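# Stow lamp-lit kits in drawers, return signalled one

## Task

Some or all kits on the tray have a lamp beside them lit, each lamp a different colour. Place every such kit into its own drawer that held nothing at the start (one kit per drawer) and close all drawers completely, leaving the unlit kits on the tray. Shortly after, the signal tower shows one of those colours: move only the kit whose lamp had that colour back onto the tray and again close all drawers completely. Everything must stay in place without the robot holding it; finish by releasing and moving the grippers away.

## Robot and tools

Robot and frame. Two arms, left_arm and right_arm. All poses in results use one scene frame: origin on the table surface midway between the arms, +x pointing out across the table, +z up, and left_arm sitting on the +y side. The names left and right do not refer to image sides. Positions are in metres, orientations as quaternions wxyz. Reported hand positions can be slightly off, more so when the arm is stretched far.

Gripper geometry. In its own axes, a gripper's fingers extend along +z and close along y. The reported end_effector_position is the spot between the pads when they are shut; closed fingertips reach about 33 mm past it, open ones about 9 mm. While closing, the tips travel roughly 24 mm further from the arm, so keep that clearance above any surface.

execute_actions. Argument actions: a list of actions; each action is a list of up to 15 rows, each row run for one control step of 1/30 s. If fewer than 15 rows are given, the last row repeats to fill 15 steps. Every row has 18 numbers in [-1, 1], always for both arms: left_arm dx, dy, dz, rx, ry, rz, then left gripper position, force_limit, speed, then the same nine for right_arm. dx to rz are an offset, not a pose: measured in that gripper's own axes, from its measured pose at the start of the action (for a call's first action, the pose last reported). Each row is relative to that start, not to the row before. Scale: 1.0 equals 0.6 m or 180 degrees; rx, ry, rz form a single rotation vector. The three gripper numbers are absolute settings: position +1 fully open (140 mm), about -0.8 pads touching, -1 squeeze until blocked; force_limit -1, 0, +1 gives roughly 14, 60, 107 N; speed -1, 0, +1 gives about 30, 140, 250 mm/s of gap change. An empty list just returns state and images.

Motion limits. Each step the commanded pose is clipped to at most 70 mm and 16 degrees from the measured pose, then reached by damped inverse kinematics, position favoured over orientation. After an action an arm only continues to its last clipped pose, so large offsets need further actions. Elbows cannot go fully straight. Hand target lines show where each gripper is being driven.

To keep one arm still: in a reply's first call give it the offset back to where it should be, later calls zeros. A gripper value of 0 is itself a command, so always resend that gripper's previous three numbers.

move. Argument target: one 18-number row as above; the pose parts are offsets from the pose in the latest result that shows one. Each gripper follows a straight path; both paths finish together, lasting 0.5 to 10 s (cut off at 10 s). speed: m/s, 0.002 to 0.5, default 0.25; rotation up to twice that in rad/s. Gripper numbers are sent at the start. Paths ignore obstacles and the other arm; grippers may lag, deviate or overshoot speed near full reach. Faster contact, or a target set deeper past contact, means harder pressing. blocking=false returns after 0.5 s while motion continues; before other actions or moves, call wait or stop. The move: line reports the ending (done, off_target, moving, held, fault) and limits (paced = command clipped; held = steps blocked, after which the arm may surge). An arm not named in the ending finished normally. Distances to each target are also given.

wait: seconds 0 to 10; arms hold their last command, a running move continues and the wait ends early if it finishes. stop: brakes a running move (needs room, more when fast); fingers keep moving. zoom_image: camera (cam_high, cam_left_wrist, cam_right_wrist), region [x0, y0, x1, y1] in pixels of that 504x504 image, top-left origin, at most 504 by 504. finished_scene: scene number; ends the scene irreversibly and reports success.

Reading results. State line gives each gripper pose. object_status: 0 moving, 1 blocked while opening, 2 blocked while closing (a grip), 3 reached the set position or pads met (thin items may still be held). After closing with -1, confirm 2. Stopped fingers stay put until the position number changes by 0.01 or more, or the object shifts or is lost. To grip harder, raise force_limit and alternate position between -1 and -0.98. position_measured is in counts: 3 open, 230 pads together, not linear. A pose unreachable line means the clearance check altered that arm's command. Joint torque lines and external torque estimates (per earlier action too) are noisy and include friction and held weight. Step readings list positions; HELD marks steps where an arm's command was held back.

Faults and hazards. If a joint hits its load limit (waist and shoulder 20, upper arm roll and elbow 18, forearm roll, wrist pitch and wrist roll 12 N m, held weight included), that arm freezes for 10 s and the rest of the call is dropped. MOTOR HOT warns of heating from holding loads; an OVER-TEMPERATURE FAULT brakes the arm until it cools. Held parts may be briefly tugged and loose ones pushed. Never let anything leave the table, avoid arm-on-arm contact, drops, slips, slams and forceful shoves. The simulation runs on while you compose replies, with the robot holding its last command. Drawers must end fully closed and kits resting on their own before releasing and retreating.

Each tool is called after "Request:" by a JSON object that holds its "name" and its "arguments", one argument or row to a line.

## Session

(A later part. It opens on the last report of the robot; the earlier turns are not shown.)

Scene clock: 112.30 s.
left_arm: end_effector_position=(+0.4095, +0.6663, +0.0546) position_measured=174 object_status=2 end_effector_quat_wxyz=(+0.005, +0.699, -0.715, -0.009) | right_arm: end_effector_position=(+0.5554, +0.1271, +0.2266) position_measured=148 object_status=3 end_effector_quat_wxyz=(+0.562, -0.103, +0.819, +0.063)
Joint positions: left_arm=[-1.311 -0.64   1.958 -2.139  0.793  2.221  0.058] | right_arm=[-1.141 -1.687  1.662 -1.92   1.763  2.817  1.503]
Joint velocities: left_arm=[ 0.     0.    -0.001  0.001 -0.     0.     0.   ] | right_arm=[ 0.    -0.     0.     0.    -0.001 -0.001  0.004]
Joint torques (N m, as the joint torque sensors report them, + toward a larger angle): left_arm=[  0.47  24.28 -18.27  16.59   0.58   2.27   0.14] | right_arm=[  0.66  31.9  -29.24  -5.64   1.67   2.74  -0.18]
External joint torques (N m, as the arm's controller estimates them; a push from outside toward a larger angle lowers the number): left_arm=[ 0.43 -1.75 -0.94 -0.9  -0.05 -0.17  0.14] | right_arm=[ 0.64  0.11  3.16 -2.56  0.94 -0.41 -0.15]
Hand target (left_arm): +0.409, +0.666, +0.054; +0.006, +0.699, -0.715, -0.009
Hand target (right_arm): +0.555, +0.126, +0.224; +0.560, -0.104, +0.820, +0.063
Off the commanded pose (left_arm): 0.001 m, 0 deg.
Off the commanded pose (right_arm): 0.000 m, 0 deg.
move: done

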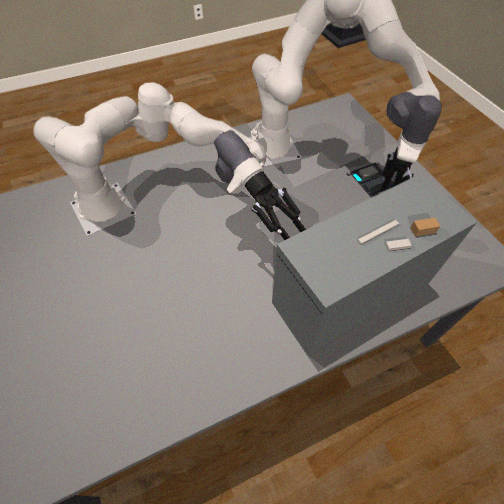

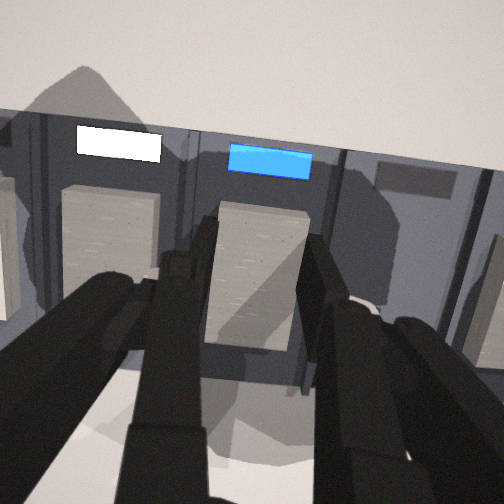

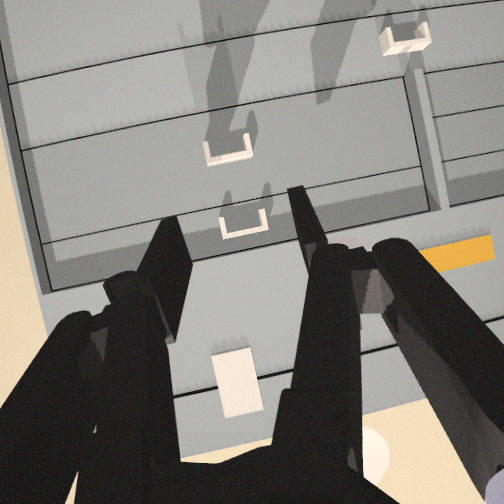

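Request:
{"name": "move", "arguments": {
  "target": [0,0,-0.25,0,0,0,-1,0,-0.3,0.13,0.214,0.1,0,0,0,-0.15,0,0],
  "speed": 0.15
}}

Scene clock: 116.23 s.
left_arm: end_effector_position=(+0.4107, +0.6667, +0.2027) position_measured=174 object_status=2 end_effector_quat_wxyz=(+0.007, +0.701, -0.713, -0.012) | right_arm: end_effector_position=(+0.5529, +0.2564, +0.1328) position_measured=148 object_status=3 end_effector_quat_wxyz=(+0.563, -0.110, +0.817, +0.057)
Joint positions: left_arm=[-1.06  -0.533  1.587 -2.015  0.594  1.933  0.166] | right_arm=[-1.335 -1.768  1.716 -1.51   1.096  2.867  2.252]
Joint velocities: left_arm=[-0.001  0.001  0.    -0.003  0.001 -0.    -0.001] | right_arm=[ 0.001  0.    -0.001  0.001 -0.02  -0.001  0.056]
Joint torques (N m, as the joint torque sensors report them, + toward a larger angle): left_arm=[  2.36  14.41 -18.43  21.66   0.2    2.     0.36] | right_arm=[ -1.8   39.97 -30.49  -2.9    0.5    2.25   0.37]
External joint torques (N m, as the arm's controller estimates them; a push from outside toward a larger angle lowers the number): left_arm=[ 2.41 -1.89 -2.24  0.94 -0.56 -0.41  0.36] | right_arm=[-1.95 -1.92  0.15  0.41 -1.21 -0.36  0.4 ]
Hand target (left_arm): +0.411, +0.667, +0.204; +0.007, +0.700, -0.714, -0.011
Hand target (right_arm): +0.554, +0.257, +0.134; +0.564, -0.102, +0.817, +0.061
Off the commanded pose (left_arm): 0.003 m, 0 deg.
Off the commanded pose (right_arm): 0.003 m, 1 deg.
joint sent to its limit (right arm) — the command would take joint 2 (shoulder) past its lower limit, so that joint was sent only as far as its limit.
move: done

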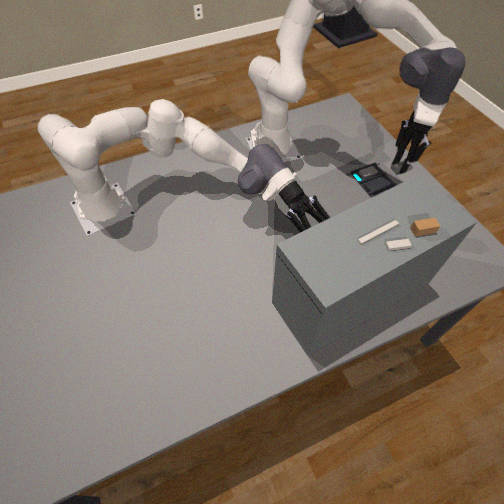

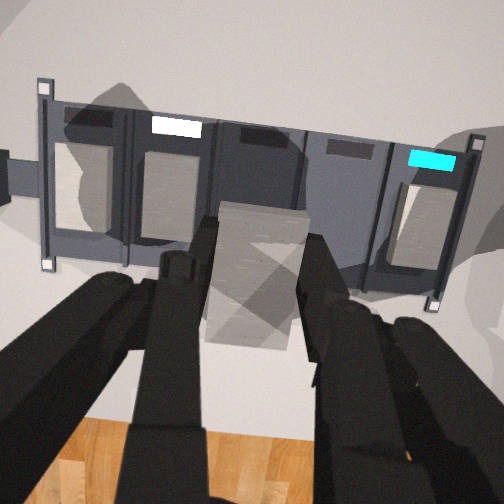

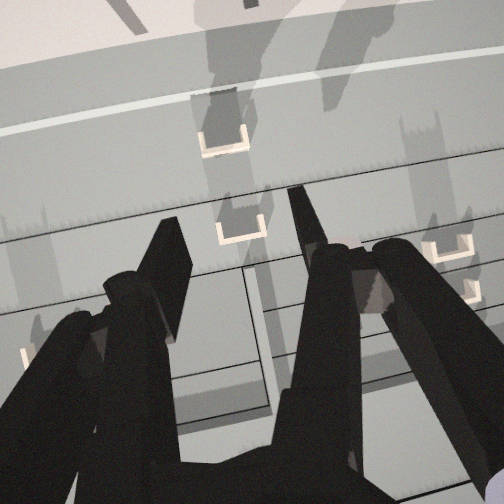

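Request:
{"name": "move", "arguments": {
  "target": [0,0,0,0,0,0,-1,0,-0.3,-0.024,0.001,0.051,0,0,0,-0.15,0,0],
  "speed": 0.04
}}

Scene clock: 118.67 s.
left_arm: end_effector_position=(+0.4107, +0.6667, +0.2027) position_measured=174 object_status=2 end_effector_quat_wxyz=(+0.007, +0.701, -0.713, -0.012) | right_arm: end_effector_position=(+0.5855, +0.2652, +0.1359) position_measured=148 object_status=3 end_effector_quat_wxyz=(+0.564, -0.111, +0.817, +0.057)
Joint positions: left_arm=[-1.06  -0.533  1.587 -2.015  0.594  1.933  0.166] | right_arm=[-1.449 -1.768  1.691 -1.389  1.057  2.858  2.274]
Joint velocities: left_arm=[-0.001 -0.002 -0.    -0.    -0.    -0.     0.   ] | right_arm=[ 0.    -0.    -0.     0.012 -0.008 -0.002  0.009]
Joint torques (N m, as the joint torque sensors report them, + toward a larger angle): left_arm=[  0.59  14.54 -16.77  19.84   0.61   2.34   0.16] | right_arm=[ -1.57  42.89 -29.26  -2.29   0.58   2.16   0.38]
External joint torques (N m, as the arm's controller estimates them; a push from outside toward a larger angle lowers the number): left_arm=[ 0.65 -1.69 -0.55 -0.91 -0.14 -0.09  0.16] | right_arm=[-1.51 -1.69  0.04  0.86 -1.13 -0.37  0.41]
Hand target (left_arm): +0.411, +0.667, +0.203; +0.007, +0.701, -0.713, -0.012
Hand target (right_arm): +0.586, +0.266, +0.137; +0.564, -0.110, +0.816, +0.058
Off the commanded pose (left_arm): 0.000 m, 0 deg.
Off the commanded pose (right_arm): 0.001 m, 0 deg.
joint sent to its limit (right arm) — the command would take joint 2 (shoulder) past its lower limit, so that joint was sent only as far as its limit.
move: done

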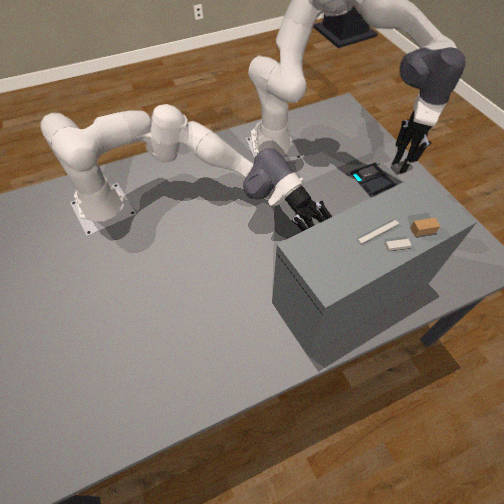

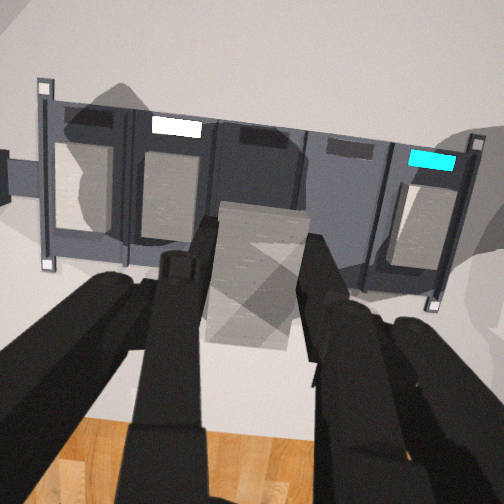

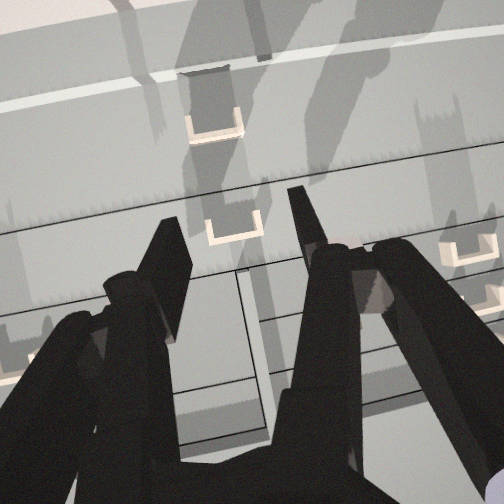

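Request:
{"name": "move", "arguments": {
  "target": [0,0,0,0,0,0,-1,0,-0.3,-0.004,-0.007,0.014,0,0,0,-0.15,0,0],
  "speed": 0.025
}}

Request:
{"name": "move", "arguments": {
  "target": [0,0,0,0,0,0,-1,0,-0.3,0,0,0,0,0,0,-1,0.6,0]
}}

Scene clock: 120.80 s.
left_arm: end_effector_position=(+0.4107, +0.6667, +0.2027) position_measured=174 object_status=2 end_effector_quat_wxyz=(+0.007, +0.701, -0.713, -0.012) | right_arm: end_effector_position=(+0.5952, +0.2619, +0.1349) position_measured=148 object_status=3 end_effector_quat_wxyz=(+0.563, -0.108, +0.817, +0.057)
Joint positions: left_arm=[-1.06  -0.533  1.587 -2.015  0.594  1.933  0.166] | right_arm=[-1.474 -1.768  1.691 -1.37   1.056  2.862  2.277]
Joint velocities: left_arm=[-0.    -0.001 -0.    -0.001  0.    -0.    -0.001] | right_arm=[ 0.     0.    -0.     0.006 -0.001  0.004  0.001]
Joint torques (N m, as the joint torque sensors report them, + toward a larger angle): left_arm=[  0.91  15.08 -16.6   19.84   0.56   2.32   0.12] | right_arm=[ -1.53  44.47 -27.06  -2.08   1.46   2.78  -0.27]
External joint torques (N m, as the arm's controller estimates them; a push from outside toward a larger angle lowers the number): left_arm=[ 1.09 -1.24 -0.26 -0.88 -0.18 -0.1   0.12] | right_arm=[-1.61 -0.68  2.13  0.89 -0.25  0.23 -0.24]
Hand target (left_arm): +0.411, +0.667, +0.203; +0.007, +0.701, -0.713, -0.012
Hand target (right_arm): +0.595, +0.263, +0.136; +0.564, -0.111, +0.816, +0.057
Off the commanded pose (left_arm): 0.000 m, 0 deg.
Off the commanded pose (right_arm): 0.001 m, 0 deg.
move: done

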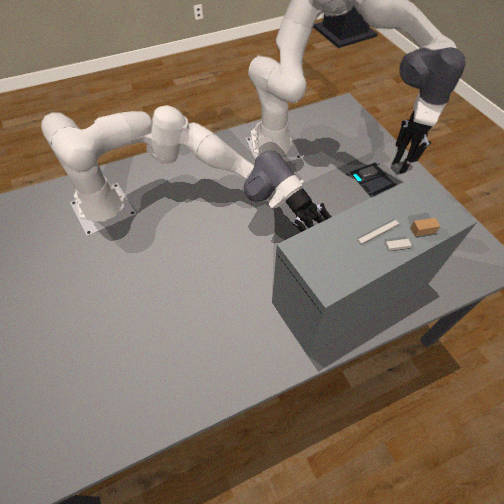

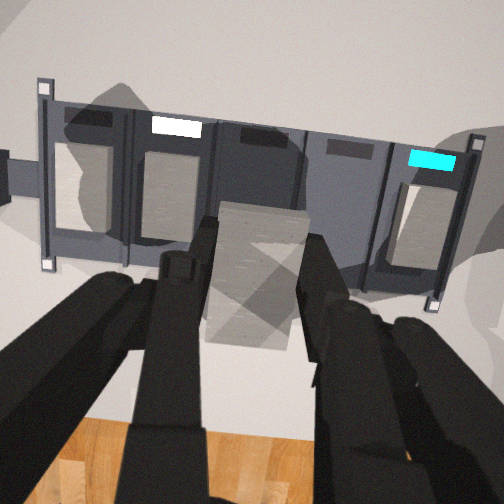

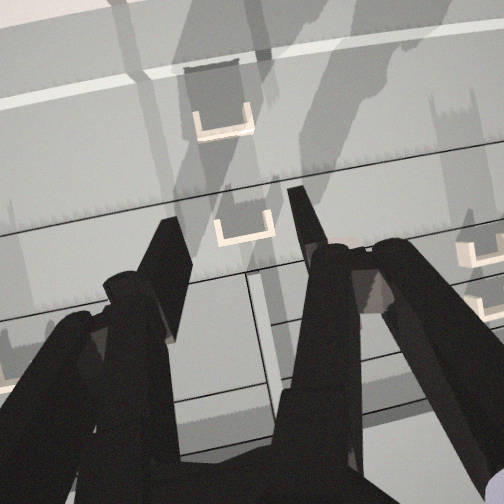

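Scene clock: 121.30 s.
left_arm: end_effector_position=(+0.4107, +0.6667, +0.2027) position_measured=174 object_status=2 end_effector_quat_wxyz=(+0.007, +0.701, -0.713, -0.012) | right_arm: end_effector_position=(+0.5937, +0.2639, +0.1352) position_measured=197 object_status=2 end_effector_quat_wxyz=(+0.564, -0.109, +0.817, +0.059)
Joint positions: left_arm=[-1.06  -0.533  1.587 -2.015  0.594  1.933  0.166] | right_arm=[-1.472 -1.768  1.69  -1.369  1.056  2.863  2.277]
Joint velocities: left_arm=[ 0.001 -0.    -0.001  0.001  0.001  0.001 -0.   ] | right_arm=[ 0.    -0.001 -0.     0.002 -0.001 -0.    -0.   ]
Joint torques (N m, as the joint torque sensors report them, + toward a larger angle): left_arm=[ -0.13  15.07 -17.82  19.92   0.62   2.41   0.03] | right_arm=[ -1.24  43.83 -27.49  -4.51   1.61   2.22   0.05]
External joint torques (N m, as the arm's controller estimates them; a push from outside toward a larger angle lowers the number): left_arm=[-0.21 -1.14 -1.68 -0.91 -0.13 -0.02  0.03] | right_arm=[-1.41 -1.27  1.63 -1.69 -0.1  -0.34  0.07]
Hand target (left_arm): +0.411, +0.667, +0.203; +0.007, +0.701, -0.713, -0.012
Hand target (right_arm): +0.595, +0.262, +0.135; +0.563, -0.108, +0.817, +0.057
Off the commanded pose (left_arm): 0.000 m, 0 deg.
Off the commanded pose (right_arm): 0.003 m, 0 deg.
move: done

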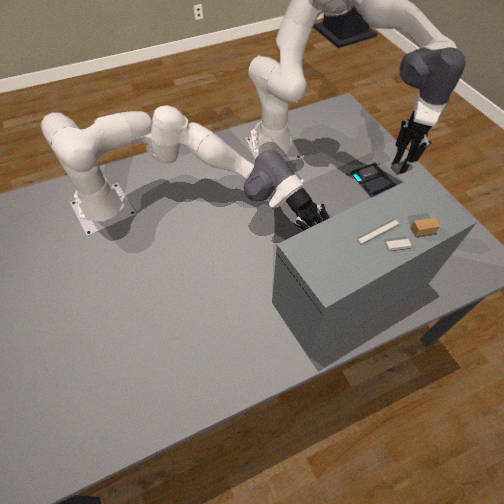

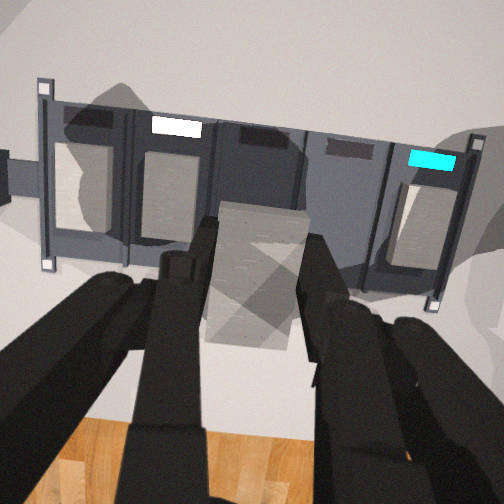

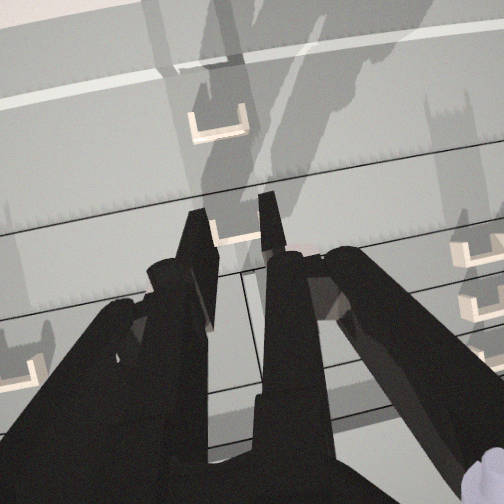

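Request:
{"name": "move", "arguments": {
  "target": [0.27,-0.15,-0.065,0,0,0.467,-1,0,-0.3,0.08,0.027,-0.191,0,0,0,-1,0.6,0],
  "speed": 0.12
}}

Scene clock: 129.47 s.
left_arm: end_effector_position=(+0.4989, +0.5051, +0.2429) position_measured=174 object_status=2 end_effector_quat_wxyz=(-0.007, -0.056, +0.998, +0.001) | right_arm: end_effector_position=(+0.4689, +0.2496, +0.1316) position_measured=197 object_status=2 end_effector_quat_wxyz=(+0.565, -0.114, +0.815, +0.059)
Joint positions: left_arm=[-1.473 -0.903  1.431 -1.857  0.89   1.627  1.112] | right_arm=[-1.092 -1.746  1.761 -1.728  1.06   2.863  2.304]
Joint velocities: left_arm=[-0.    -0.    -0.002  0.001 -0.    -0.     0.033] | right_arm=[-0.    -0.     0.001 -0.    -0.     0.     0.001]
Joint torques (N m, as the joint torque sensors report them, + toward a larger angle): left_arm=[ -0.64  22.51 -27.56  16.9    1.45   2.01   0.31] | right_arm=[  1.03  34.63 -27.45  -6.81   2.19   1.49   0.45]
External joint torques (N m, as the arm's controller estimates them; a push from outside toward a larger angle lowers the number): left_arm=[-0.6  -1.77 -2.49  1.71  0.66 -0.41  0.31] | right_arm=[ 1.05 -1.9   4.33 -3.13  0.46 -1.01  0.47]
Hand target (left_arm): +0.500, +0.505, +0.244; -0.006, -0.049, +0.999, +0.003
Hand target (right_arm): +0.469, +0.247, +0.127; +0.562, -0.109, +0.818, +0.058
Off the commanded pose (left_arm): 0.005 m, 2 deg.
Off the commanded pose (right_arm): 0.001 m, 1 deg.
move: off_target (left_arm)

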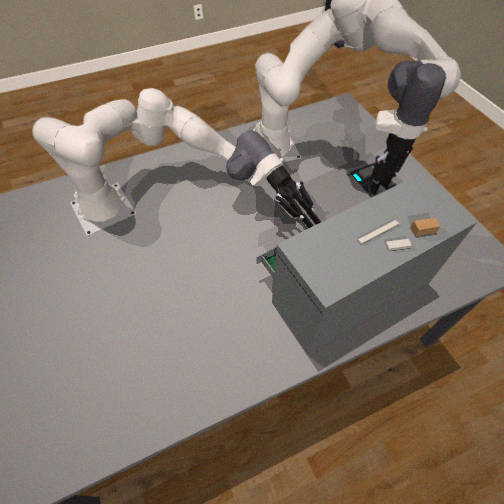

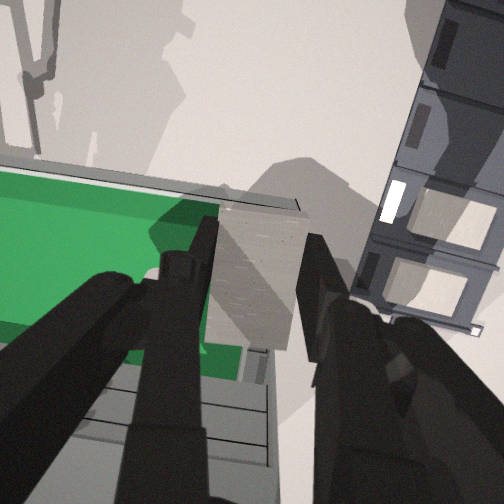

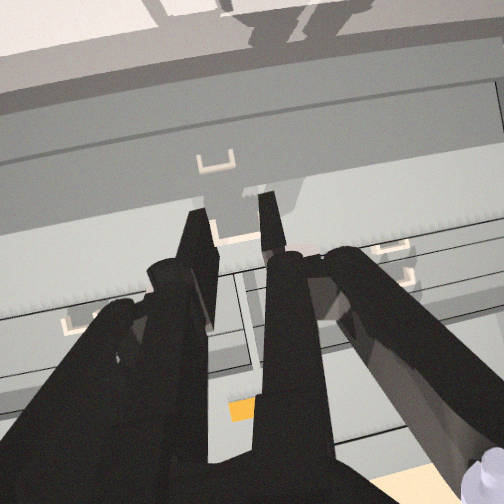

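Request:
{"name": "move", "arguments": {
  "target": [0,0,0,0,0,0,-1,0,-0.3,0,0,-0.002,0,0,0,-0.1,0,0]
}}

Request:
{"name": "move", "arguments": {
  "target": [0,0,0,0,0,0,-1,0,-0.3,0,0,-0.07,0,0,0,-0.1,0,0],
  "speed": 0.12
}}

Request:
{"name": "move", "arguments": {
  "target": [-0.015,-0.35,0,0,0,0,-1,0,-0.3,-0.05,-0.55,-0.2,0,0,0,-0.1,0,0]
}}

Scene clock: 133.33 s.
left_arm: end_effector_position=(+0.4989, +0.5052, +0.2429) position_measured=174 object_status=2 end_effector_quat_wxyz=(-0.007, -0.053, +0.999, +0.001) | right_arm: end_effector_position=(+0.4683, +0.2498, +0.1318) position_measured=141 object_status=3 end_effector_quat_wxyz=(+0.565, -0.114, +0.815, +0.059)
Joint positions: left_arm=[-1.473 -0.903  1.431 -1.857  0.89   1.626  1.118] | right_arm=[-1.091 -1.746  1.761 -1.729  1.06   2.863  2.304]
Joint velocities: left_arm=[-0.     0.    -0.    -0.001 -0.001 -0.001 -0.007] | right_arm=[-0.     0.001 -0.    -0.     0.     0.     0.001]
Joint torques (N m, as the joint torque sensors report them, + toward a larger angle): left_arm=[  0.85  23.11 -27.19  14.46   0.34   2.51  -0.07] | right_arm=[  0.73  36.04 -30.23  -6.29   1.68   2.25   0.03]
External joint torques (N m, as the arm's controller estimates them; a push from outside toward a larger angle lowers the number): left_arm=[ 0.76 -1.09 -2.24 -0.74 -0.45  0.12 -0.07] | right_arm=[ 0.54 -0.57  1.62 -2.7  -0.06 -0.27  0.06]
Hand target (left_arm): +0.499, +0.505, +0.243; -0.007, -0.056, +0.998, +0.001
Hand target (right_arm): +0.468, +0.249, +0.132; +0.565, -0.114, +0.815, +0.059
Off the commanded pose (left_arm): 0.000 m, 0 deg.
Off the commanded pose (right_arm): 0.001 m, 0 deg.
move: done

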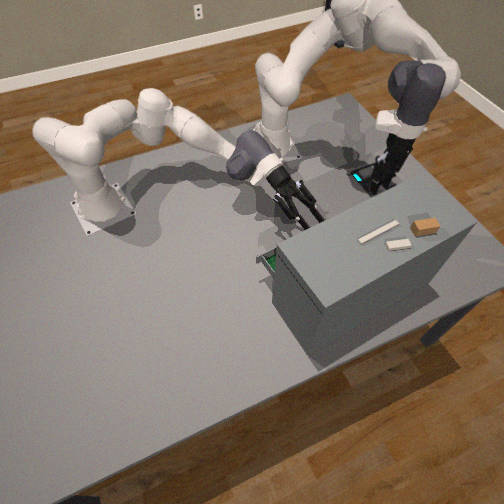

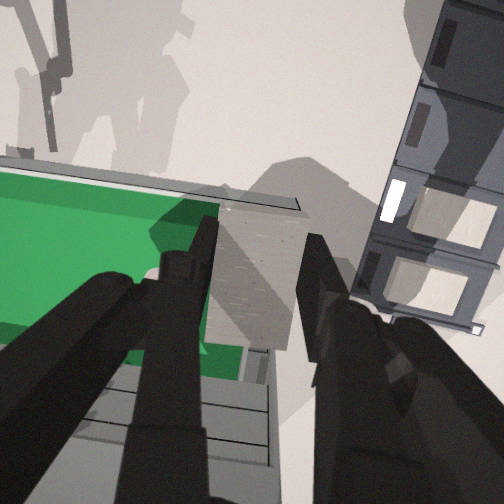

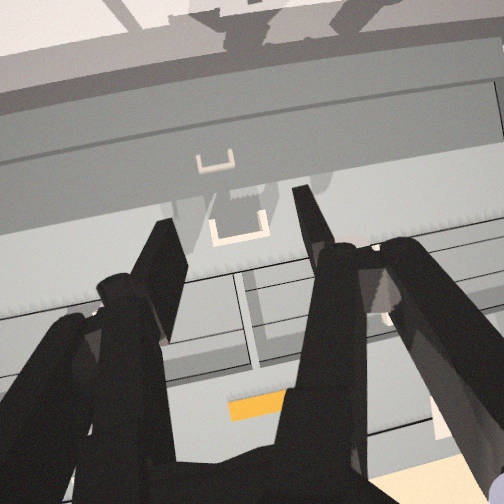

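Scene clock: 134.27 s.
left_arm: end_effector_position=(+0.4989, +0.5052, +0.2429) position_measured=174 object_status=2 end_effector_quat_wxyz=(-0.007, -0.053, +0.999, +0.001) | right_arm: end_effector_position=(+0.4300, +0.2410, +0.1461) position_measured=141 object_status=3 end_effector_quat_wxyz=(+0.565, -0.113, +0.815, +0.062)
Joint positions: left_arm=[-1.473 -0.903  1.431 -1.857  0.89   1.626  1.118] | right_arm=[-0.971 -1.723  1.761 -1.838  1.06   2.844  2.304]
Joint velocities: left_arm=[-0.001 -0.     0.    -0.    -0.     0.    -0.002] | right_arm=[-0.     0.002  0.001 -0.001 -0.    -0.004  0.002]
Joint torques (N m, as the joint torque sensors report them, + toward a larger angle): left_arm=[  0.05  21.99 -26.82  14.84   0.56   2.31   0.06] | right_arm=[  0.39  33.82 -29.8   -6.23   1.21   1.97  -0.1 ]
External joint torques (N m, as the arm's controller estimates them; a push from outside toward a larger angle lowers the number): left_arm=[ 0.06 -2.27 -1.81 -0.33 -0.23 -0.09  0.06] | right_arm=[ 0.27 -0.24  2.36 -2.61 -0.49 -0.54 -0.07]
Hand target (left_arm): +0.499, +0.505, +0.243; -0.007, -0.053, +0.999, +0.001
Hand target (right_arm): +0.430, +0.240, +0.145; +0.564, -0.114, +0.816, +0.059
Off the commanded pose (left_arm): 0.000 m, 0 deg.
Off the commanded pose (right_arm): 0.001 m, 0 deg.
move: done

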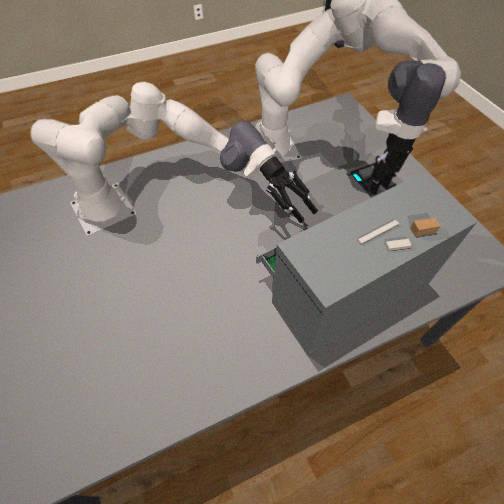

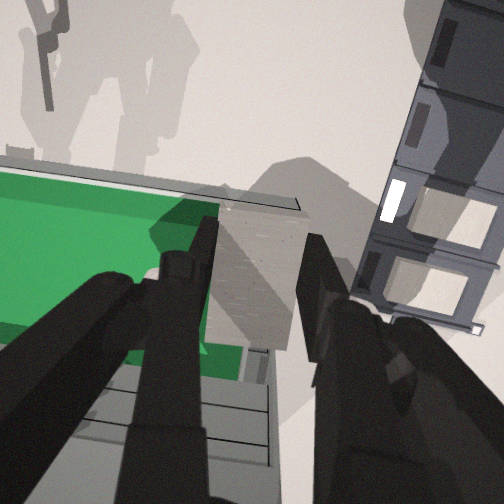

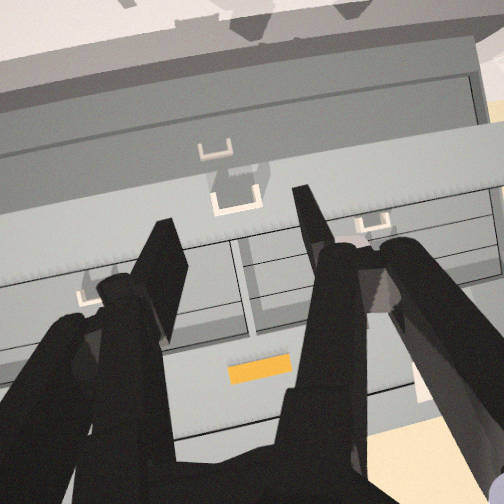

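Scene clock: 136.70 s.
left_arm: end_effector_position=(+0.5283, +0.2958, +0.2467) position_measured=174 object_status=2 end_effector_quat_wxyz=(-0.004, -0.048, +0.999, +0.000) | right_arm: end_effector_position=(+0.4163, -0.1035, +0.2190) position_measured=141 object_status=3 end_effector_quat_wxyz=(+0.561, -0.118, +0.818, +0.056)
Joint positions: left_arm=[-1.876 -0.786  1.524 -1.804  0.789  1.696  0.836] | right_arm=[-0.869 -0.569  1.863 -2.927  0.726  3.908  1.933]
Joint velocities: left_arm=[ 0.002  0.    -0.    -0.    -0.001  0.001 -0.008] | right_arm=[-0.006  0.006  0.005 -0.001  0.001  0.018 -0.   ]
Joint torques (N m, as the joint torque sensors report them, + toward a larger angle): left_arm=[ -0.94  22.46 -24.46  18.23  -0.09   2.7   -0.03] | right_arm=[-1.68 12.99 -8.3   6.72  0.59  3.04  0.36]
External joint torques (N m, as the arm's controller estimates them; a push from outside toward a larger angle lowers the number): left_arm=[-1.13 -1.83 -1.72  0.84 -0.88  0.26 -0.03] | right_arm=[-1.66  0.88  2.82 -1.6  -1.    0.07  0.39]
Hand target (left_arm): +0.529, +0.294, +0.248; -0.003, -0.052, +0.999, -0.002
Hand target (right_arm): +0.415, -0.103, +0.218; +0.560, -0.118, +0.818, +0.058
Off the commanded pose (left_arm): 0.005 m, 1 deg.
Off the commanded pose (right_arm): 0.007 m, 1 deg.
move: off_target (left_arm, right_arm)

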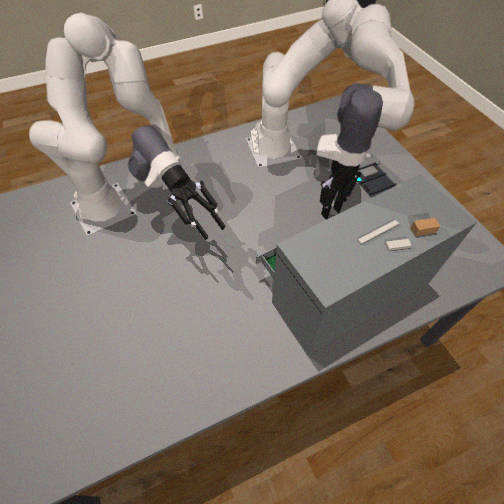

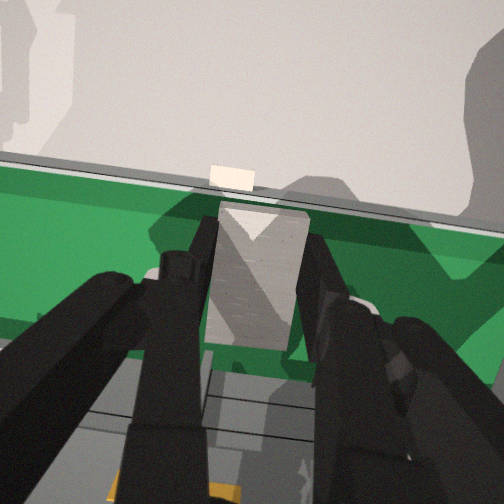

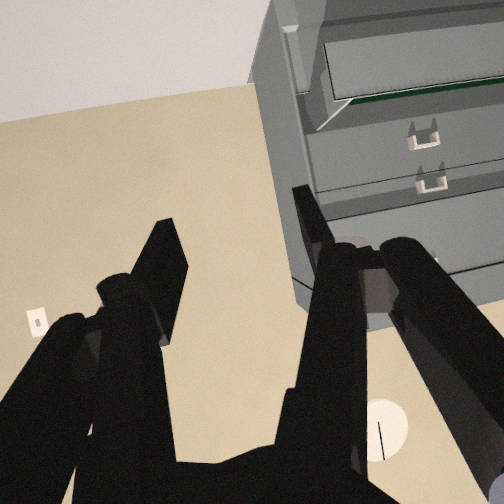

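Request:
{"name": "move", "arguments": {
  "target": [-0.028,0.02,0.1,0,0,0,-1,0,-0.3,0,0,0,0,0,0,-0.1,0,0],
  "speed": 0.06
}}

Scene clock: 140.17 s.
left_arm: end_effector_position=(+0.5424, +0.3100, +0.1873) position_measured=174 object_status=2 end_effector_quat_wxyz=(-0.006, -0.050, +0.999, +0.000) | right_arm: end_effector_position=(+0.4162, -0.1032, +0.2195) position_measured=141 object_status=3 end_effector_quat_wxyz=(+0.561, -0.118, +0.817, +0.057)
Joint positions: left_arm=[-1.914 -0.84   1.635 -1.838  0.859  1.786  0.834] | right_arm=[-0.87  -0.568  1.863 -2.927  0.726  3.91   1.933]
Joint velocities: left_arm=[-0.    -0.     0.001 -0.     0.002  0.011 -0.   ] | right_arm=[-0.     0.     0.002  0.001 -0.002 -0.001  0.001]
Joint torques (N m, as the joint torque sensors report them, + toward a larger angle): left_arm=[ -1.2   24.59 -24.63  14.86   1.77   2.81   0.12] | right_arm=[ -0.32  11.97 -10.26   8.31   1.67   2.51   0.01]
External joint torques (N m, as the arm's controller estimates them; a push from outside toward a larger angle lowers the number): left_arm=[-1.4  -2.68 -0.89 -1.56  1.    0.4   0.12] | right_arm=[-0.38 -0.21  0.76 -0.12  0.11 -0.46  0.04]
Hand target (left_arm): +0.544, +0.309, +0.186; -0.004, -0.048, +0.999, +0.000
Hand target (right_arm): +0.416, -0.103, +0.219; +0.561, -0.118, +0.818, +0.056
Off the commanded pose (left_arm): 0.001 m, 0 deg.
Off the commanded pose (right_arm): 0.001 m, 0 deg.
move: done

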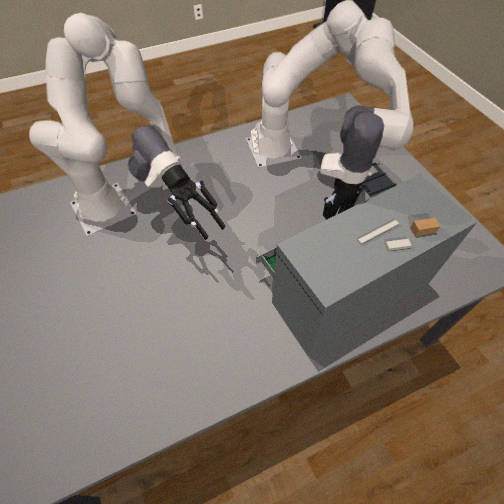

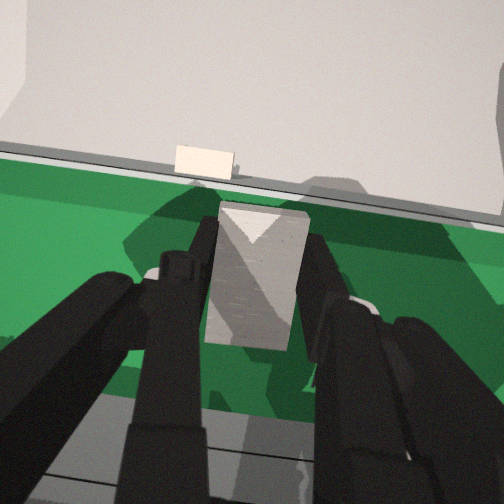

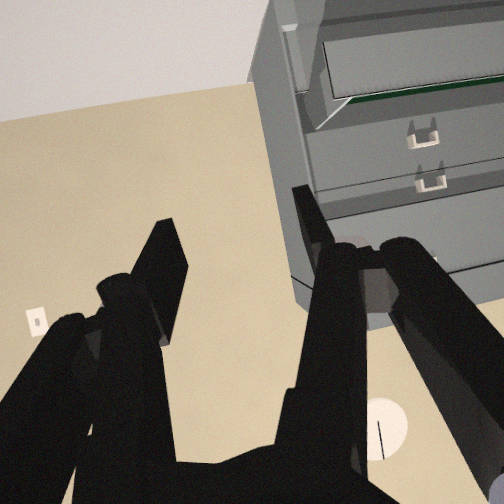

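Request:
{"name": "move", "arguments": {
  "target": [-0.002,0,0.043,0,0,0,-1,0,-0.3,0,0,0,0,0,0,-0.1,0,0],
  "speed": 0.025
}}

Scene clock: 142.30 s.
left_arm: end_effector_position=(+0.5423, +0.3113, +0.1624) position_measured=174 object_status=2 end_effector_quat_wxyz=(-0.008, -0.050, +0.999, -0.000) | right_arm: end_effector_position=(+0.4162, -0.1033, +0.2195) position_measured=141 object_status=3 end_effector_quat_wxyz=(+0.561, -0.118, +0.817, +0.057)
Joint positions: left_arm=[-1.926 -0.85   1.679 -1.864  0.877  1.83   0.829] | right_arm=[-0.87  -0.568  1.863 -2.927  0.726  3.91   1.933]
Joint velocities: left_arm=[-0.001 -0.     0.004 -0.002 -0.001  0.016 -0.002] | right_arm=[ 0.001  0.001 -0.002 -0.001  0.     0.001  0.   ]
Joint torques (N m, as the joint torque sensors report them, + toward a larger angle): left_arm=[ -1.73  25.5  -24.2   13.98   1.87   2.86  -0.14] | right_arm=[ -0.5   12.15 -10.27   8.09   1.52   2.87   0.04]
External joint torques (N m, as the arm's controller estimates them; a push from outside toward a larger angle lowers the number): left_arm=[-1.85 -2.53 -0.24 -2.2   1.12  0.45 -0.14] | right_arm=[-0.5  -0.06  0.81 -0.21 -0.06 -0.1   0.07]
Hand target (left_arm): +0.543, +0.310, +0.162; -0.006, -0.050, +0.999, +0.000
Hand target (right_arm): +0.416, -0.103, +0.220; +0.561, -0.118, +0.817, +0.057
Off the commanded pose (left_arm): 0.002 m, 0 deg.
Off the commanded pose (right_arm): 0.000 m, 0 deg.
move: done

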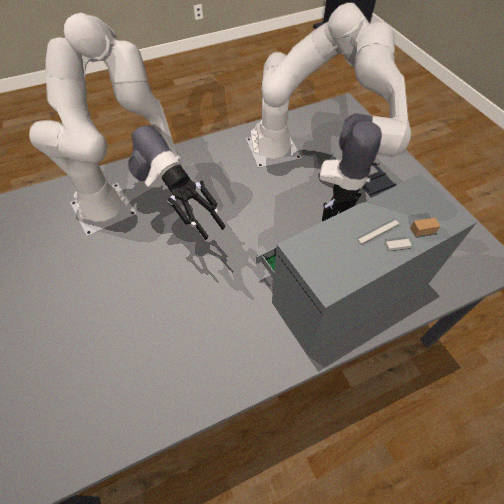

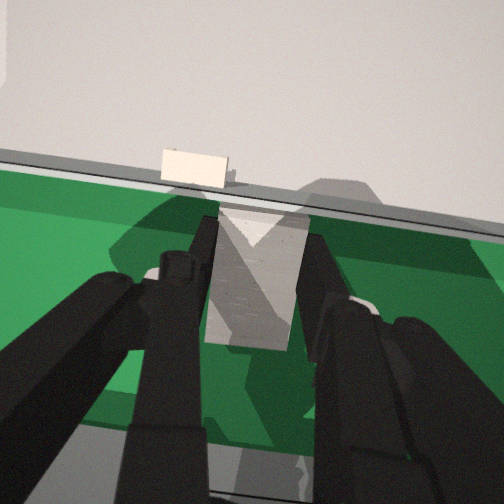

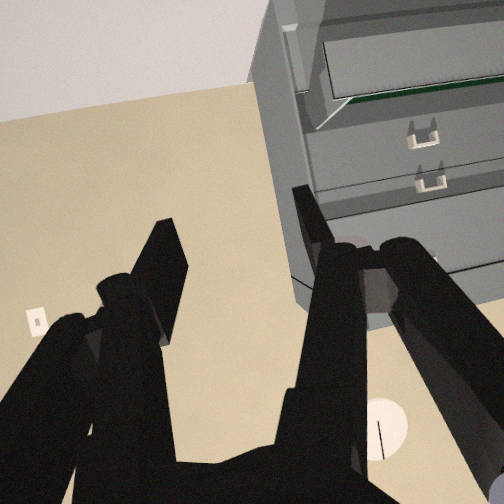

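Request:
{"name": "move", "arguments": {
  "target": [-0.016,0,0,0,0,0,-1,0,-0.3,0,0,0,0,0,0,-0.1,0,0],
  "speed": 0.02
}}

Request:
{"name": "move", "arguments": {
  "target": [0,0,0.014,0,0,0,-1,0,-0.3,0,0,0,0,0,0,-0.1,0,0],
  "speed": 0.02
}}

Scene clock: 144.63 s.
left_arm: end_effector_position=(+0.5516, +0.3118, +0.1627) position_measured=174 object_status=2 end_effector_quat_wxyz=(-0.007, -0.053, +0.999, -0.001) | right_arm: end_effector_position=(+0.4162, -0.1033, +0.2195) position_measured=141 object_status=3 end_effector_quat_wxyz=(+0.561, -0.118, +0.817, +0.057)
Joint positions: left_arm=[-1.955 -0.855  1.7   -1.829  0.877  1.826  0.834] | right_arm=[-0.87  -0.568  1.863 -2.927  0.726  3.91   1.933]
Joint velocities: left_arm=[-0.005  0.     0.004  0.007 -0.001 -0.006  0.008] | right_arm=[ 0.001  0.001 -0.     0.001 -0.    -0.001  0.001]
Joint torques (N m, as the joint torque sensors report them, + toward a larger angle): left_arm=[ -1.46  25.72 -24.22  17.04   0.82   1.97   0.29] | right_arm=[ -0.4   12.25 -10.     8.09   1.53   2.83   0.07]
External joint torques (N m, as the arm's controller estimates them; a push from outside toward a larger angle lowers the number): left_arm=[-1.55 -3.48 -0.17  0.87  0.08 -0.46  0.29] | right_arm=[-0.43  0.04  1.04 -0.25 -0.04 -0.14  0.1 ]
Hand target (left_arm): +0.552, +0.312, +0.162; -0.008, -0.050, +0.999, -0.000
Hand target (right_arm): +0.416, -0.103, +0.220; +0.561, -0.118, +0.817, +0.057
Off the commanded pose (left_arm): 0.001 m, 0 deg.
Off the commanded pose (right_arm): 0.000 m, 0 deg.
move: done

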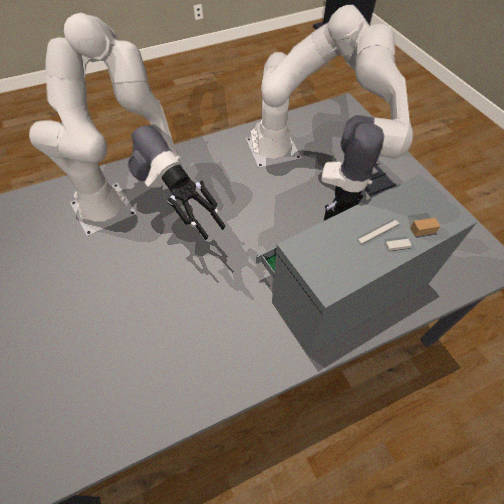

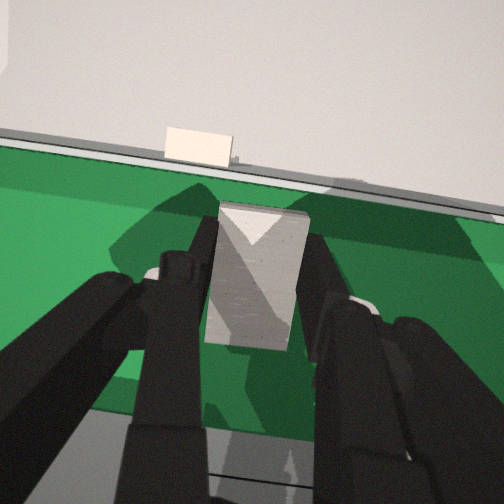

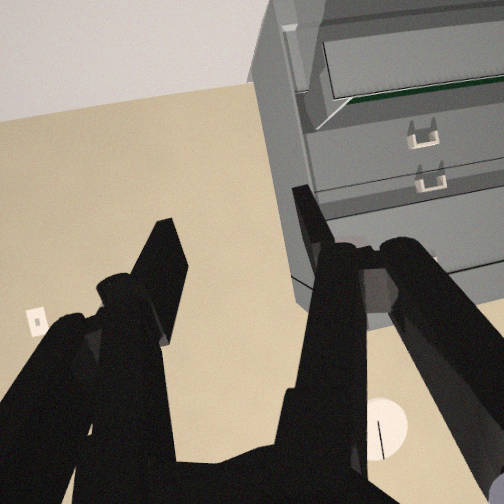

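Scene clock: 145.33 s.
left_arm: end_effector_position=(+0.5506, +0.3132, +0.1553) position_measured=174 object_status=2 end_effector_quat_wxyz=(-0.009, -0.054, +0.999, -0.001) | right_arm: end_effector_position=(+0.4162, -0.1033, +0.2195) position_measured=141 object_status=3 end_effector_quat_wxyz=(+0.561, -0.118, +0.817, +0.057)
Joint positions: left_arm=[-1.956 -0.858  1.713 -1.837  0.879  1.837  0.834] | right_arm=[-0.87  -0.568  1.863 -2.927  0.726  3.91   1.933]
Joint velocities: left_arm=[-0.001  0.001  0.004 -0.    -0.     0.012 -0.001] | right_arm=[-0.     0.     0.     0.001 -0.001 -0.    -0.   ]
Joint torques (N m, as the joint torque sensors report them, + toward a larger angle): left_arm=[ -1.34  27.18 -25.03  14.57   1.6    2.84  -0.02] | right_arm=[ -0.77  12.1  -10.22   8.21   1.57   2.85   0.07]
External joint torques (N m, as the arm's controller estimates them; a push from outside toward a larger angle lowers the number): left_arm=[-1.58 -2.27 -0.99 -1.66  0.85  0.41 -0.02] | right_arm=[-0.74 -0.09  0.88 -0.15 -0.01 -0.12  0.1 ]
Hand target (left_arm): +0.551, +0.312, +0.154; -0.007, -0.053, +0.999, -0.001
Hand target (right_arm): +0.416, -0.103, +0.220; +0.561, -0.118, +0.817, +0.057
Off the commanded pose (left_arm): 0.002 m, 0 deg.
Off the commanded pose (right_arm): 0.000 m, 0 deg.
move: done

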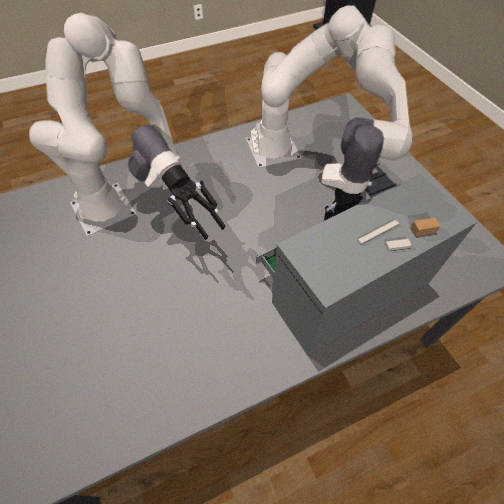

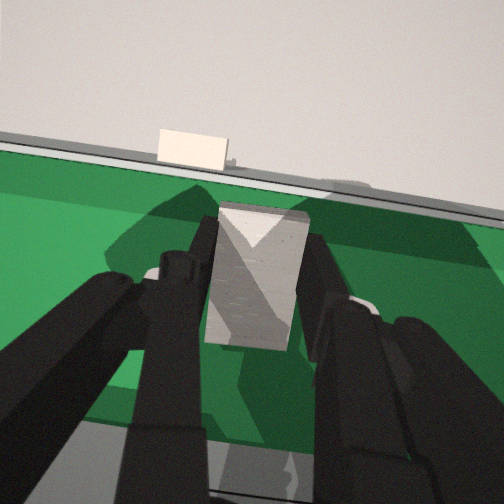

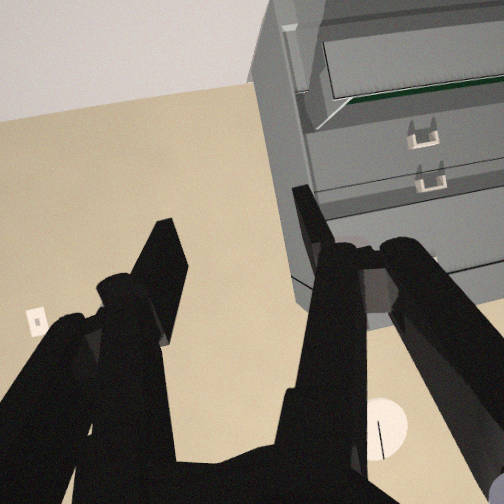

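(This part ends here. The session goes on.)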